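# Fill the cover's empty holes with screws, heads up

## Task

Set each loose screw head-up into one of the cover's unfilled holes until all nine screws sit the same way, then release the grippers.

## Robot and tools

Robot: two arms, left_arm and right_arm, each ending in a two-finger gripper. The names are labels only; left_arm sits on the +y side. Do not let the arms collide or shove each other hard, and never push or knock anything off the table. Parts you hold may be tugged now and then, and loose items may get nudged.

Frame: one scene frame shared by both arms. Origin on the tabletop midway between the arms, +x out over the table, +z up. Positions are in metres; orientations are unit quaternions written w first (qw, qx, qy, qz). In the gripper's own axes the fingers point along +z and close along y. The reported end_effector_position is the point between the pads, roughly 1 cm short of the fingertips. Reported hand positions can be a bit off, more so when reaching far, and motions tend to finish a centimetre or so from the command, usually low.

Row layout (used by every moving call): 16 numbers, left_arm first then right_arm, each as x, y, z, qw, qx, qy, qz, opening. Both arms must always be filled in even if one stays still. x, y, z and the quaternion are an absolute target pose in the scene frame, not an offset. Opening is a scale from -1 (closed) to +1 (fully open, 0.094 m). Between the ends, the fingers go to where grip_measured would read the value sent. To hold something, command roughly 0.03 below its grip_measured; a smaller gap grips more softly. Pad force tops out near 50-62 N, less on parts under about 2 mm thick.

execute_actions(actions): actions is a list of up to 15 actions; each action is a list of up to 15 rows, one per 1/30 s control step; a short action repeats its final row to fill 15 steps (0.5 s). Each control step the commanded pose is clipped to at most 70 mm and 16 degrees from the measured pose, so distant targets take several actions, and the arm stops near its last clipped pose. A target more than 0.6 m from the gripper along any of its axes rejects that action for both arms; if the first action fails this, or any action is malformed, nothing runs. To hold an orientation, keep repeating the same quaternion rather than copying back drifted readings. An empty list just returns the current state and images.

move(target, speed, blocking): target is one 16-number row as above. The grippers travel straight lines to their poses, finishing together, 0.5 to 10 s long, taking the shorter rotation. speed is the path top speed in m/s, 0.002 to 0.5 (default 0.25), with turning up to twice that in rad/s. Paths ignore obstacles and the other arm; faster contact hits harder, and aiming deeper past contact presses harder. Opening is applied at the start. blocking=false returns after 0.5 s while motion continues; then only wait or stop are accepted until a result shows the move ended. The result adds a "move:" line: done, off_target, moving, held or fault, plus limits (paced = pose clipped; held = some steps blocked, after which the arm may speed up) and each gripper's remaining distance. If only one arm is named, the other finished normally.

wait(seconds): 0 to 10 s, arms hold their last commands; returns early when a running move ends. stop(): brakes a running move (fingers keep moving); needs room if fast. zoom_image(camera, region): camera is one of cam_head_left, cam_head_right, cam_high, cam_left_wrist, cam_right_wrist; region is [x0, y0, x1, y1] in pixels, top-left origin, at most 504 by 504. finished_scene(scene): ends the numbered scene irreversibly; use only once the screws are all in place and stable and the grippers have let go.

Results: a state line per arm with pose and grip_measured; Hand target lines showing where the controller now drives each gripper; Joint positions (last value is the measured finger gap in metres) and joint torques (nonzero even in free air, noisy, offset). Action calls also list step positions, with HELD marking steps where an arm's command was held back. "pose unreachable" means a clearance check altered or blocked that arm. FAULT lines report an arm stop. MOTOR HOT appears at 75 °C; 90 °C halts that arm for 10 s; 100 °C makes the arm drop whatever it holds and fall. Avoid holding loads needlessly, including while thinking, since the robot keeps holding the last command during your reply.

Joint ranges (rad), base to tip: waist -2.618 to 3.054, shoulder 0 to 3.142, elbow 0 to 3.142, wrist pitch -1.571 to 1.571, wrist yaw -1.571 to 1.571, wrist roll -2.094 to 2.094. Elbows cannot fully straighten.

Cameras: all 504x504, calibration given per camera (K, distortion, world-to-camera transform), accurate to a few degrees and millimetres; wrist cameras move with their hands.

Practical order: inspect the images to find loose screws and empty holes, approach each screw from above with an open gripper, close gently, lift, carry over a hole, lower slowly and upright, release, and retreat. Avoid drops, slams, and hard presses; smooth, quick, low-effort motion is better.

Each tool is called after "Emit:" by a JSON object that holds its "method" and its "body", one argument or row to a line.

## Session

Emit:
{"method": "move", "body": {
  "target": [0.15,0.3,0.2,0,0,1,0,0,0.15,-0.3,0.2,0,0,1,0,0]
}}

Scene clock: 4.00 s.
left_arm: end_effector_position=(+0.1493, +0.2945, +0.1883) grip_measured=+0.002 end_effector_quat_wxyz=(+0.067, +0.002, +0.998, -0.021) | right_arm: end_effector_position=(+0.1539, -0.2998, +0.2054) grip_measured=+0.001 end_effector_quat_wxyz=(+0.057, +0.012, +0.998, +0.011)
Joint positions: left_arm=[-0.236  1.026  1.15  -1.555  0.007 -0.25   0.047] | right_arm=[ 0.011  1.244  1.342 -1.554 -0.015  0.063  0.047]
Joint velocities: left_arm=[-0.007  0.002  0.002  0.007 -0.051 -0.037 -0.   ] | right_arm=[-0.012  0.002  0.007 -0.051 -0.037 -0.037  0.   ]
Joint torques (N m, as the arm reports them, + toward a larger angle): left_arm=[ 1.03 -2.6   7.14  0.41 -0.19  0.08] | right_arm=[ 0.63 -1.54  4.95  0.41  0.03 -0.07]
Hand target (left_arm): +0.150, +0.299, +0.198; +0.084, +0.002, +0.996, -0.016
Hand target (right_arm): +0.150, -0.300, +0.198; +0.037, +0.004, +0.999, +0.005
Off the commanded pose (left_arm): 0.013 m, 8 deg.
Off the commanded pose (right_arm): 0.007 m, 7 deg.
joint sent to its limit (left arm) — the command would take joint 4 (wrist pitch) past its lower limit, so that joint was sent only as far as its limit.
joint sent to its limit (right arm) — the command would take joint 4 (wrist pitch) past its lower limit, so that joint was sent only as far as its limit.
move: off_target (left_arm, right_arm)
camera_calibration (this result's frames):
cam_left_wrist: T_world_to_cam=[[0.240247, -0.968347, 0.0677221, 0.234112], [-0.947861, -0.218971, 0.23154, 0.228667], [-0.209382, -0.119818, -0.970465, 0.367972], [0, 0, 0, 1]] pos_world=[0.237547, 0.320862, 0.288304]
cam_right_wrist: T_world_to_cam=[[0.159301, -0.983527, 0.0854214, -0.345009], [-0.862658, -0.0966041, 0.496476, 0.0259109], [-0.480045, -0.152779, -0.863837, 0.315369], [0, 0, 0, 1]] pos_world=[0.228704, -0.288641, 0.289034]

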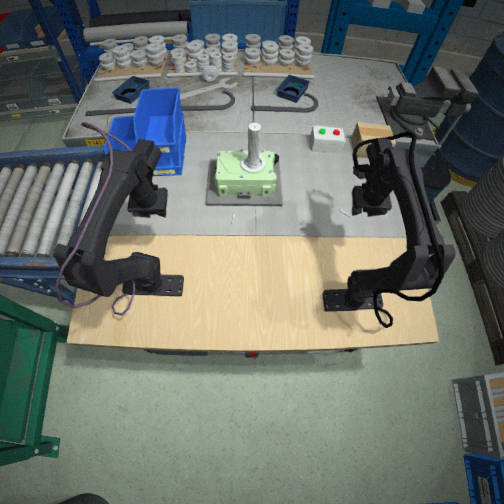

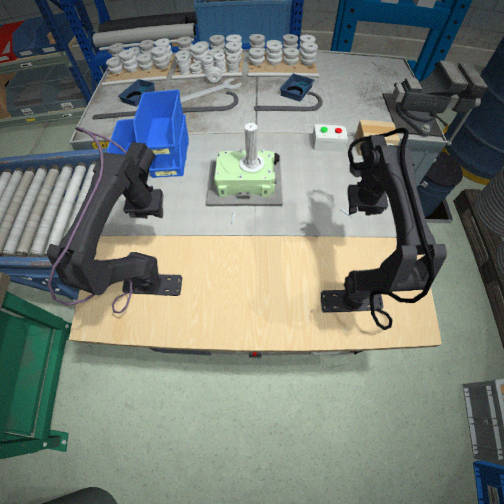

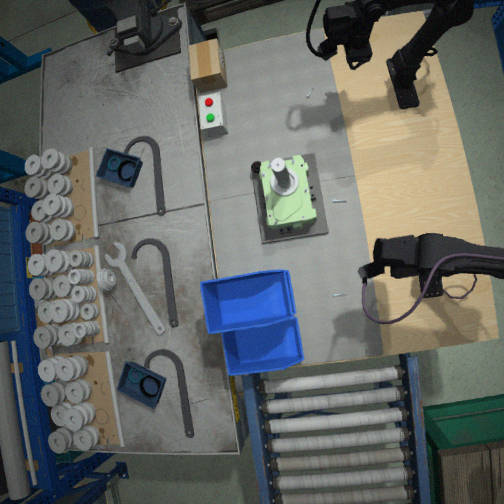

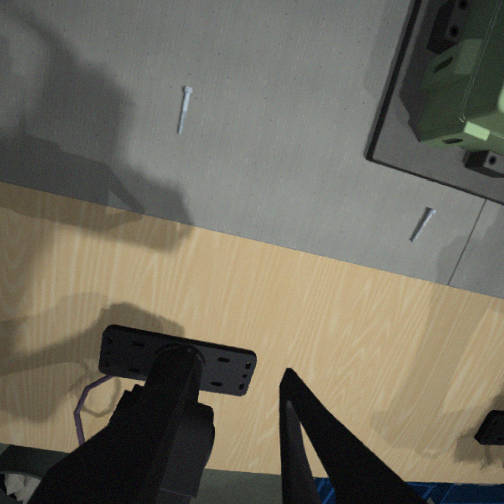

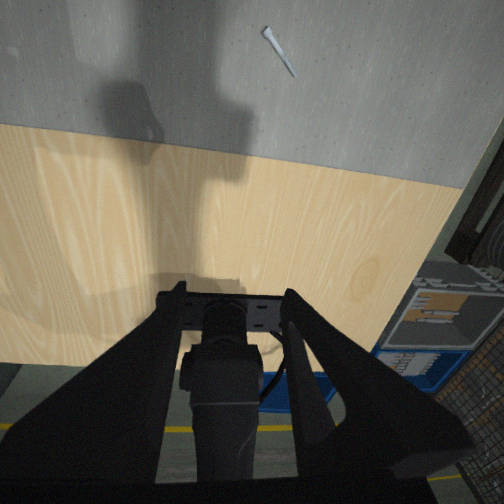

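Emit:
{"method": "zoom_image", "body": {
  "camera": "cam_high",
  "region": [200,120,360,280]
}}

Emit:
{"method": "zoom_image", "body": {
  "camera": "cam_head_left",
  "region": [190,120,300,210]
}}

Region (200, 120, 360, 280) of cam_high's 504x504 image, scaled by 3.150, with more detail than that image has.

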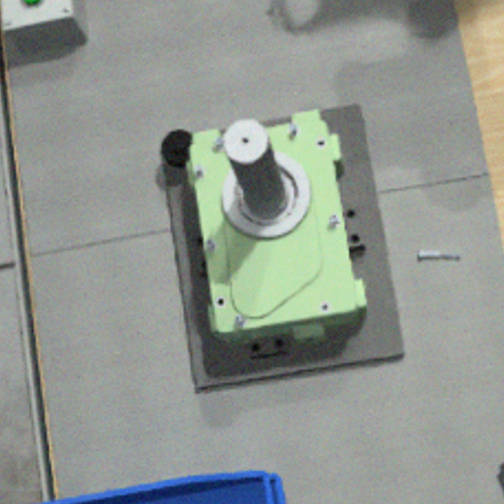

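Region (190, 120, 300, 210) of cam_head_left's 504x504 image, scaled by 4.582, with more detail than that image has; it fills the top 412 rows of this view, and the rest is white.

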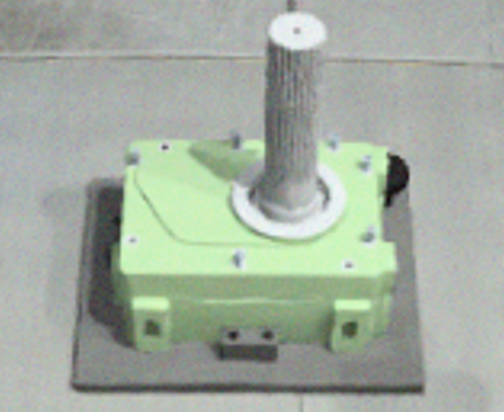

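Emit:
{"method": "move", "body": {
  "target": [0.29,0.386,0.07,0,0,1,0,0,0.27,-0.31,0.07,0,-0.34,0.94,0,0]
}}

Scene clock: 6.40 s.
left_arm: end_effector_position=(+0.2783, +0.3782, +0.0669) grip_measured=+0.002 end_effector_quat_wxyz=(-0.018, -0.001, +1.000, -0.007) | right_arm: end_effector_position=(+0.2618, -0.3078, +0.0682) grip_measured=+0.001 end_effector_quat_wxyz=(-0.007, -0.341, +0.940, +0.004)
Joint positions: left_arm=[ 0.181  1.673  1.168 -1.104  0.009  0.162  0.047] | right_arm=[-0.021  1.756  1.27  -1.1   -0.002 -0.689  0.047]
Joint velocities: left_arm=[-0.012 -0.007  0.012  0.007  0.007  0.037 -0.   ] | right_arm=[-0.002 -0.012  0.007  0.051 -0.037 -0.051 -0.001]
Joint torques (N m, as the arm reports them, + toward a larger angle): left_arm=[ 0.91 -6.06  7.1   0.32 -0.14  0.09] | right_arm=[-0.56 -7.7   7.79  0.33  0.02 -0.07]
Hand target (left_arm): +0.289, +0.385, +0.072; -0.001, +0.000, +1.000, +0.001
Hand target (right_arm): +0.269, -0.311, +0.070; -0.000, -0.340, +0.941, +0.000
Off the commanded pose (left_arm): 0.014 m, 2 deg.
Off the commanded pose (right_arm): 0.009 m, 1 deg.
move: off_target (left_arm)
camera_calibration (this result's frames):
cam_left_wrist: T_world_to_cam=[[0.249739, -0.968313, -0.000506223, 0.294338], [-0.89462, -0.230933, 0.382525, 0.376916], [-0.37052, -0.0950786, -0.923945, 0.319582], [0, 0, 0, 1]] pos_world=[0.3821, 0.402439, 0.151246]
cam_right_wrist: T_world_to_cam=[[0.775365, -0.62731, 0.0727338, -0.409114], [-0.536157, -0.593051, 0.600688, -0.0590766], [-0.333683, -0.504749, -0.796168, 0.0961185], [0, 0, 0, 1]] pos_world=[0.317612, -0.243161, 0.14177]

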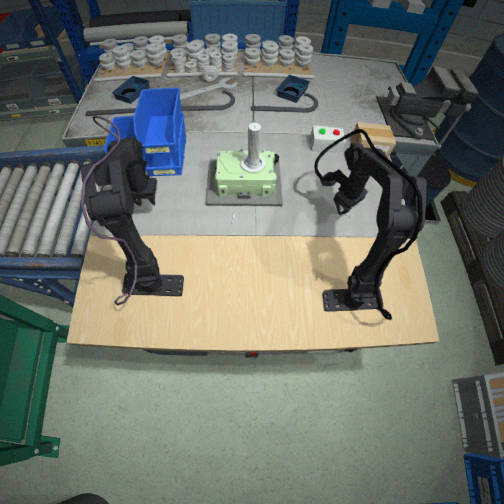

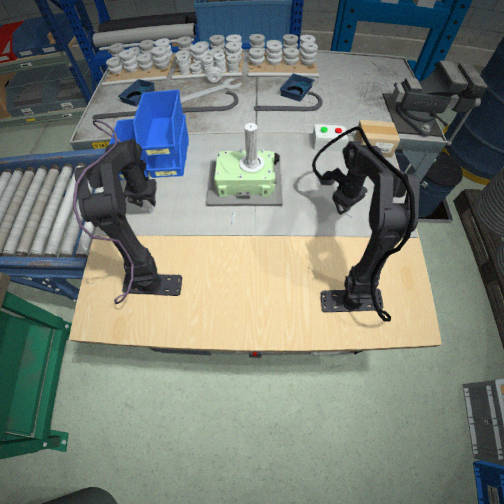

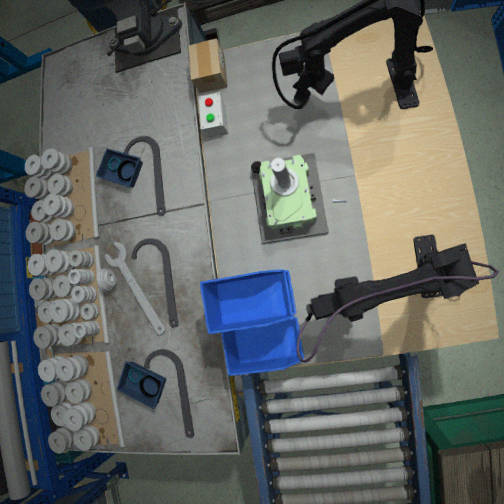

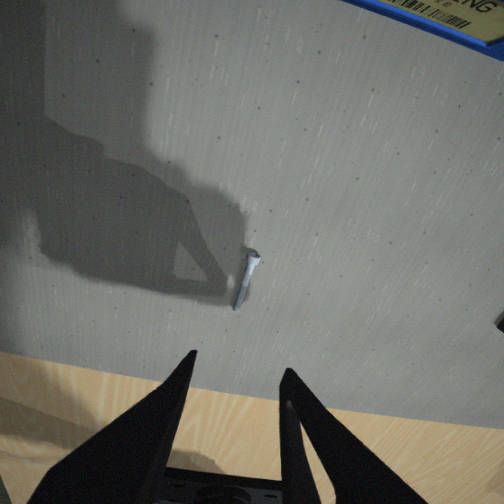

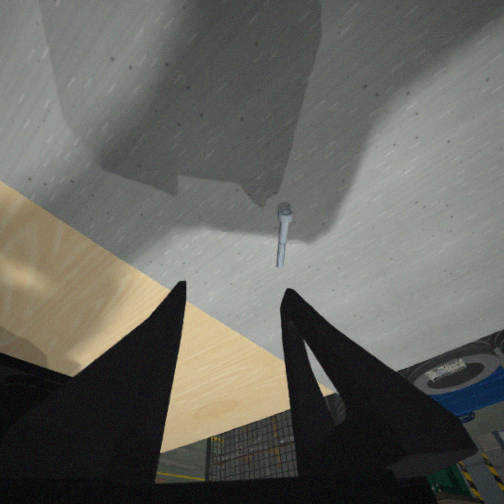

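Emit:
{"method": "move", "body": {
  "target": [0.312,0.388,0.035,0,0,1,0,0,0.292,-0.328,0.035,0,-0.42,0.906,0,0],
  "speed": 0.08
}}

Emit:
{"method": "move", "body": {
  "target": [0.308,0.386,0.008,0,0,1,0,0,0.289,-0.327,0.008,0,-0.42,0.906,0,0],
  "speed": 0.05
}}

Scene clock: 8.23 s.
left_arm: end_effector_position=(+0.3018, +0.3820, +0.0332) grip_measured=+0.002 end_effector_quat_wxyz=(-0.013, -0.000, +1.000, -0.006) | right_arm: end_effector_position=(+0.2854, -0.3252, +0.0363) grip_measured=+0.001 end_effector_quat_wxyz=(-0.002, -0.422, +0.907, +0.001)
Joint positions: left_arm=[ 0.181  1.793  1.168 -0.975  0.009  0.162  0.047] | right_arm=[-0.073  1.868  1.279 -0.987  0.    -0.916  0.047]
Joint velocities: left_arm=[ 0.012 -0.017 -0.007  0.022  0.066 -0.022  0.   ] | right_arm=[-0.007 -0.037  0.007  0.007 -0.037 -0.081  0.001]
Joint torques (N m, as the arm reports them, + toward a larger angle): left_arm=[ 0.72 -6.64  6.61  0.36 -0.12  0.05] | right_arm=[-0.51 -8.26  7.65  0.33  0.01 -0.06]
Hand target (left_arm): +0.312, +0.388, +0.036; -0.000, -0.000, +1.000, +0.000
Hand target (right_arm): +0.292, -0.328, +0.035; +0.001, -0.421, +0.907, -0.001
Off the commanded pose (left_arm): 0.012 m, 2 deg.
Off the commanded pose (right_arm): 0.007 m, 0 deg.
move: off_target (left_arm)
camera_calibration (this result's frames):
cam_left_wrist: T_world_to_cam=[[0.249371, -0.968408, 0.00036127, 0.292298], [-0.898269, -0.23117, 0.373729, 0.413243], [-0.361839, -0.0935217, -0.927538, 0.294445], [0, 0, 0, 1]] pos_world=[0.404855, 0.40613, 0.118562]
cam_right_wrist: T_world_to_cam=[[0.872151, -0.482364, 0.0817158, -0.416838], [-0.430807, -0.678043, 0.595536, -0.0951037], [-0.231859, -0.554601, -0.799161, 0.0246884], [0, 0, 0, 1]] pos_world=[0.328299, -0.25186, 0.11043]

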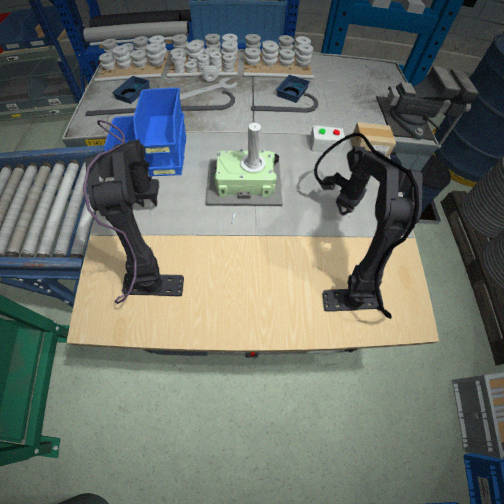

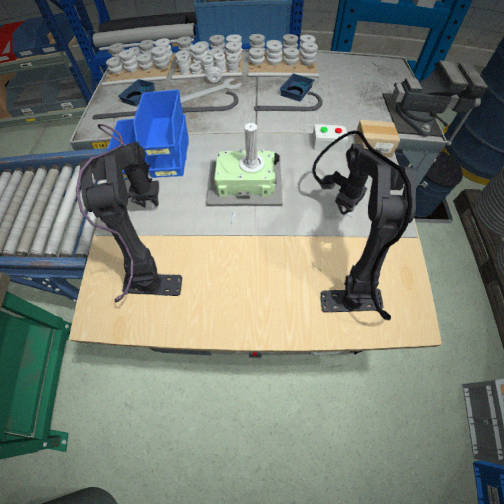

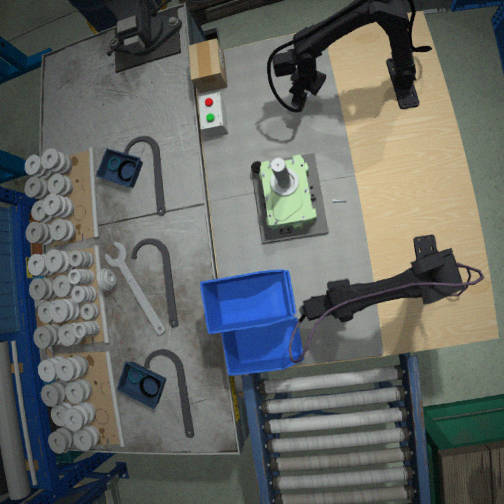

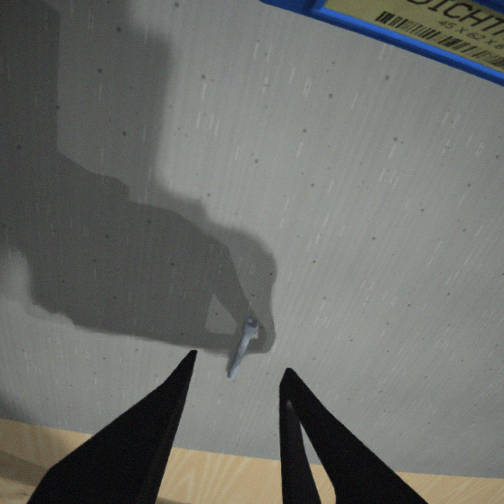

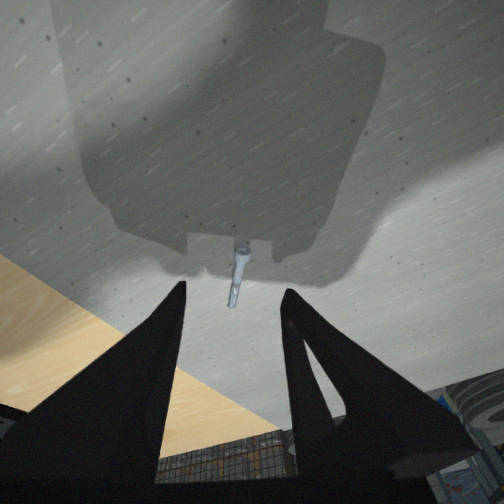

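Scene clock: 9.27 s.
left_arm: end_effector_position=(+0.3076, +0.3831, +0.0171) grip_measured=+0.001 end_effector_quat_wxyz=(-0.001, -0.000, +1.000, -0.004) | right_arm: end_effector_position=(+0.2935, -0.3256, +0.0166) grip_measured=+0.001 end_effector_quat_wxyz=(+0.010, -0.422, +0.907, -0.005)
Joint positions: left_arm=[ 0.181  1.817  1.129 -0.887  0.008  0.162  0.047] | right_arm=[-0.073  1.901  1.238 -0.885  0.    -0.916  0.047]
Joint velocities: left_arm=[-0.017 -0.002  0.012 -0.007 -0.066  0.007  0.   ] | right_arm=[-0.002 -0.002  0.012  0.007 -0.037 -0.022 -0.001]
Joint torques (N m, as the arm reports them, + toward a larger angle): left_arm=[ 0.38 -6.42  3.36  0.63 -0.1   0.02] | right_arm=[-0.28 -8.58  4.87  0.37  0.   -0.04]
Hand target (left_arm): +0.308, +0.386, +0.008; -0.000, -0.000, +1.000, -0.000
Hand target (right_arm): +0.289, -0.327, +0.008; -0.000, -0.421, +0.907, +0.000
Off the commanded pose (left_arm): 0.010 m, 1 deg.
Off the commanded pose (right_arm): 0.010 m, 1 deg.
move: done
camera_calibration (this result's frames):
cam_left_wrist: T_world_to_cam=[[0.249334, -0.968415, 0.00219811, 0.291828], [-0.907111, -0.232754, 0.350678, 0.428451], [-0.33909, -0.0894298, -0.936494, 0.273214], [0, 0, 0, 1]] pos_world=[0.408534, 0.406768, 0.104973]
cam_right_wrist: T_world_to_cam=[[0.869532, -0.482248, 0.106542, -0.422039], [-0.447218, -0.677311, 0.584162, -0.0748415], [-0.209549, -0.555595, -0.804614, 0.00376341], [0, 0, 0, 1]] pos_world=[0.334294, -0.252127, 0.0917126]

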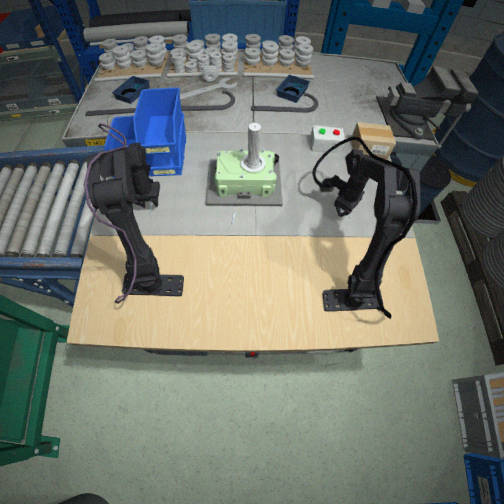

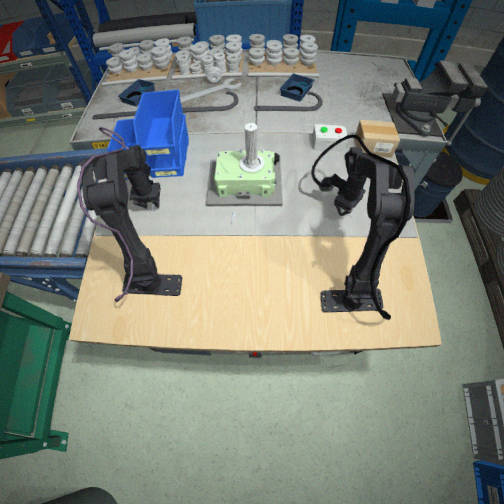

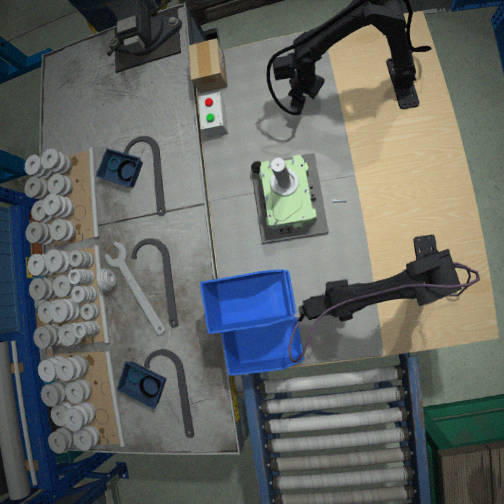

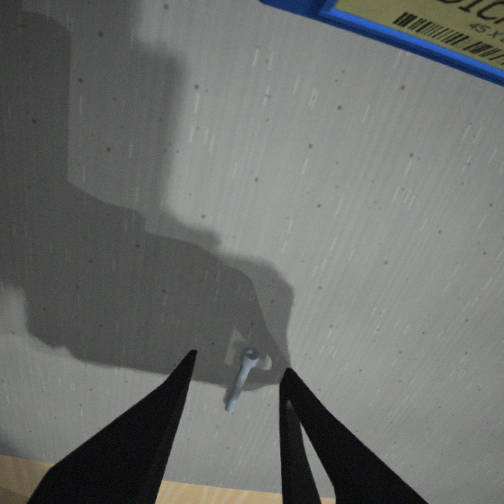

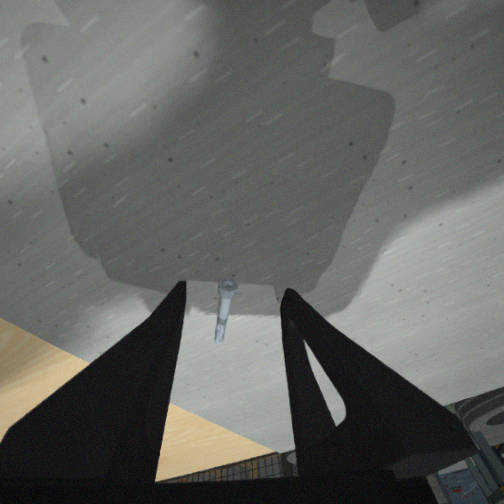

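Right pulls back in x; left closes.

Emit:
{"method": "move", "body": {
  "target": [0.308,0.386,0.008,0,0,1,0,-1,0.279,-0.331,0.01,0,-0.42,0.906,0,0],
  "speed": 0.03
}}

Emit:
{"method": "move", "body": {
  "target": [0.308,0.386,0.008,0,0,1,0,-1,0.279,-0.331,0.01,0,-0.42,0.906,0,-1]
}}

Scene clock: 10.13 s.
left_arm: end_effector_position=(+0.3107, +0.3836, +0.0171) grip_measured=-0.936 end_effector_quat_wxyz=(+0.005, -0.000, +1.000, -0.003) | right_arm: end_effector_position=(+0.2926, -0.3258, +0.0157) grip_measured=+0.001 end_effector_quat_wxyz=(+0.018, -0.422, +0.906, -0.005)
Joint positions: left_arm=[ 0.181  1.817  1.129 -0.874  0.008  0.162  0.003] | right_arm=[-0.078  1.888  1.217 -0.864 -0.008 -0.922  0.047]
Joint velocities: left_arm=[-0.017 -0.022 -0.002 -0.037  0.037  0.007 -0.001] | right_arm=[-0.002 -0.007  0.002 -0.007  0.022  0.007  0.   ]
Joint torques (N m, as the arm reports them, + toward a larger angle): left_arm=[ 0.38 -6.44  3.34  0.53 -0.1   0.02] | right_arm=[ -0.76 -10.51   3.29   0.26   0.08  -0.11]
Hand target (left_arm): +0.308, +0.386, +0.008; -0.000, -0.000, +1.000, -0.000
Hand target (right_arm): +0.279, -0.331, +0.010; +0.000, -0.421, +0.907, +0.000
Off the commanded pose (left_arm): 0.010 m, 1 deg.
Off the commanded pose (right_arm): 0.016 m, 2 deg.
move: off_target (right_arm)
camera_calibration (this result's frames):
cam_left_wrist: T_world_to_cam=[[0.249303, -0.968421, 0.00294312, 0.291615], [-0.911373, -0.233587, 0.338876, 0.433219], [-0.327487, -0.087165, -0.940827, 0.269914], [0, 0, 0, 1]] pos_world=[0.410516, 0.407128, 0.106276]
cam_right_wrist: T_world_to_cam=[[0.868771, -0.481913, 0.114, -0.421016], [-0.453791, -0.682556, 0.57288, -0.0745097], [-0.198267, -0.549434, -0.811673, 0.00157257], [0, 0, 0, 1]] pos_world=[0.332267, -0.252886, 0.0919575]

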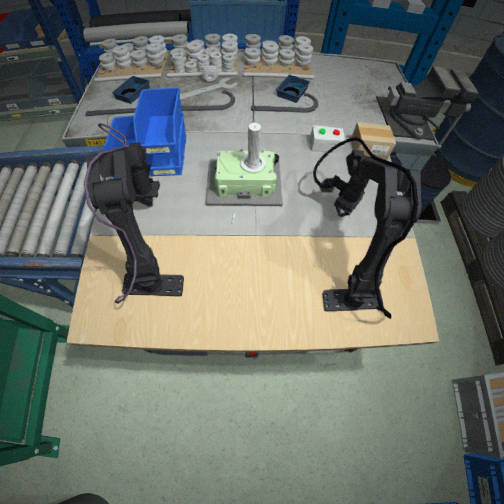

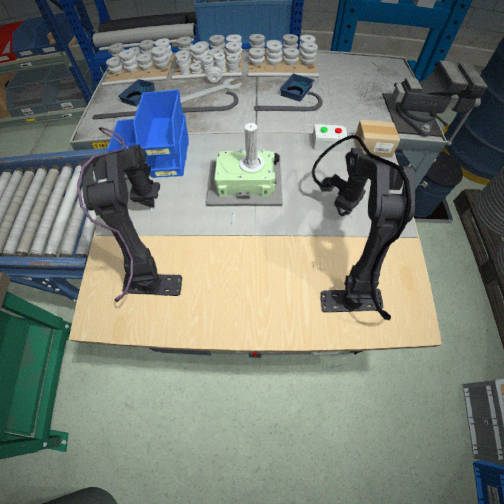

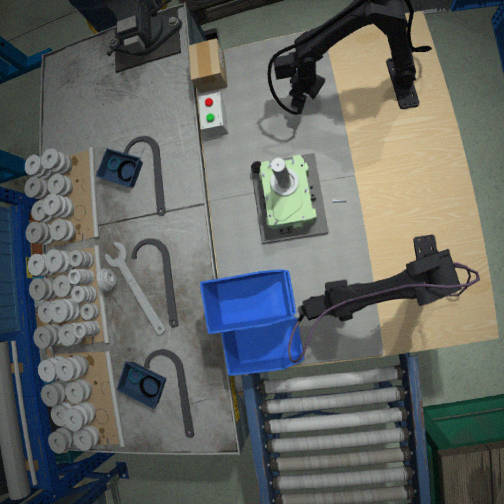

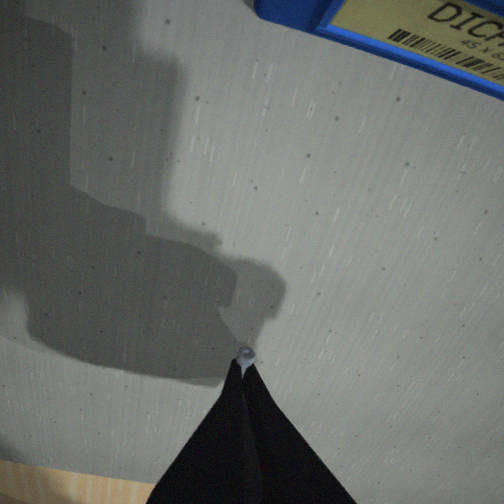

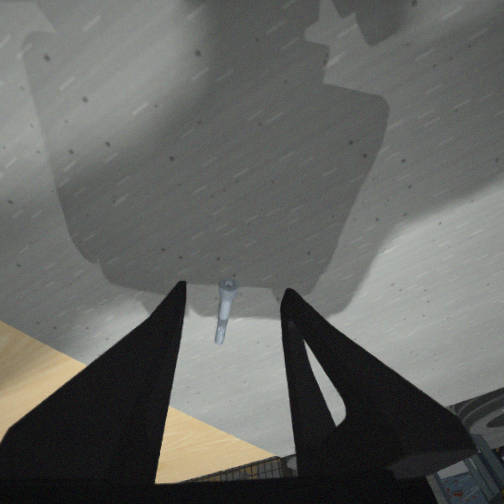

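Scene clock: 10.83 s.
left_arm: end_effector_position=(+0.3107, +0.3836, +0.0171) grip_measured=-0.936 end_effector_quat_wxyz=(+0.005, -0.000, +1.000, -0.003) | right_arm: end_effector_position=(+0.2904, -0.3258, +0.0152) grip_measured=-0.881 end_effector_quat_wxyz=(+0.014, -0.424, +0.906, -0.003)
Joint positions: left_arm=[ 0.181  1.817  1.129 -0.874  0.008  0.162  0.003] | right_arm=[-0.078  1.888  1.215 -0.87  -0.008 -0.925  0.006]
Joint velocities: left_arm=[ 0.002  0.007  0.002  0.037  0.022 -0.022  0.   ] | right_arm=[-0.002 -0.002  0.002 -0.007 -0.007  0.007 -0.   ]
Joint torques (N m, as the arm reports them, + toward a larger angle): left_arm=[ 0.4  -6.42  3.32  0.54 -0.1   0.03] | right_arm=[ -0.77 -10.44   3.4    0.32   0.07  -0.05]
Hand target (left_arm): +0.308, +0.386, +0.008; -0.000, +0.000, +1.000, -0.000
Hand target (right_arm): +0.279, -0.331, +0.010; +0.000, -0.420, +0.907, +0.000
Off the commanded pose (left_arm): 0.010 m, 1 deg.
Off the commanded pose (right_arm): 0.014 m, 2 deg.
move: off_target (right_arm)
camera_calibration (this result's frames):
cam_left_wrist: T_world_to_cam=[[0.249303, -0.968421, 0.00294312, 0.291615], [-0.911373, -0.233587, 0.338876, 0.433219], [-0.327487, -0.087165, -0.940827, 0.269914], [0, 0, 0, 1]] pos_world=[0.410516, 0.407128, 0.106276]
cam_right_wrist: T_world_to_cam=[[0.871113, -0.47923, 0.107245, -0.418767], [-0.447114, -0.683655, 0.576806, -0.0775953], [-0.203104, -0.550413, -0.809811, 0.00177486], [0, 0, 0, 1]] pos_world=[0.33046, -0.252757, 0.0911052]

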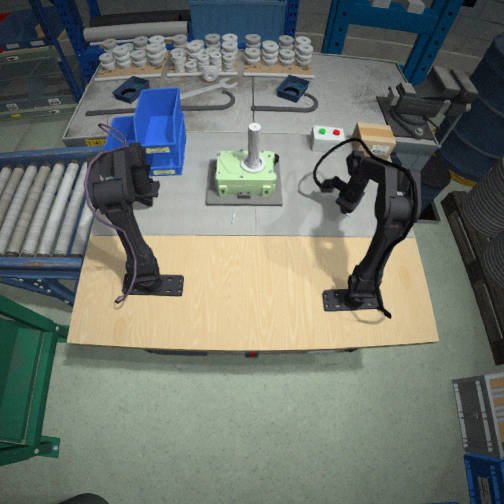

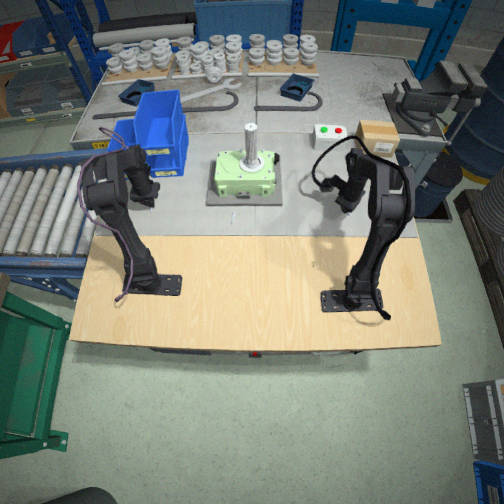

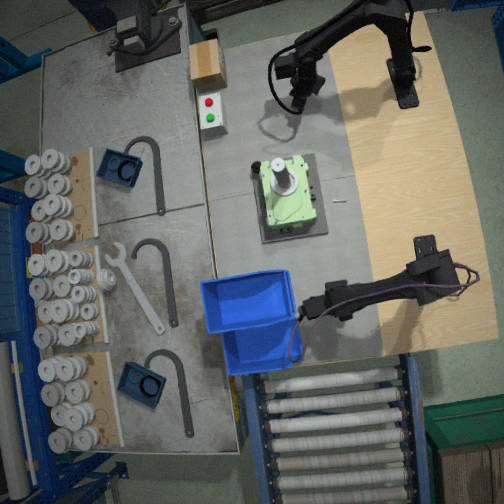

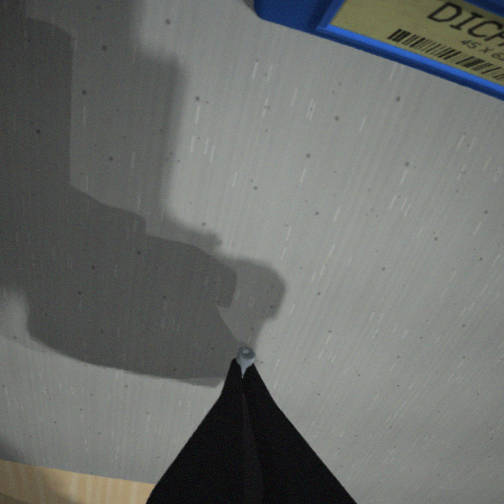

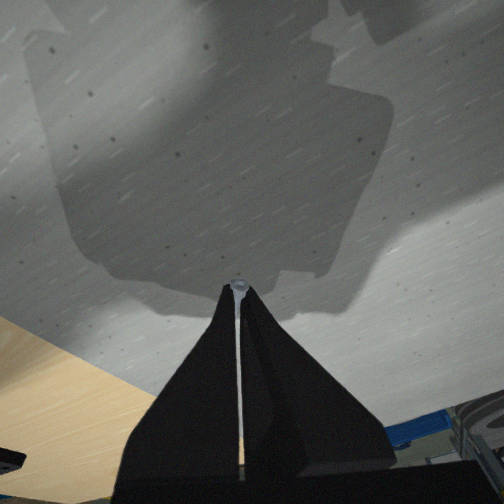

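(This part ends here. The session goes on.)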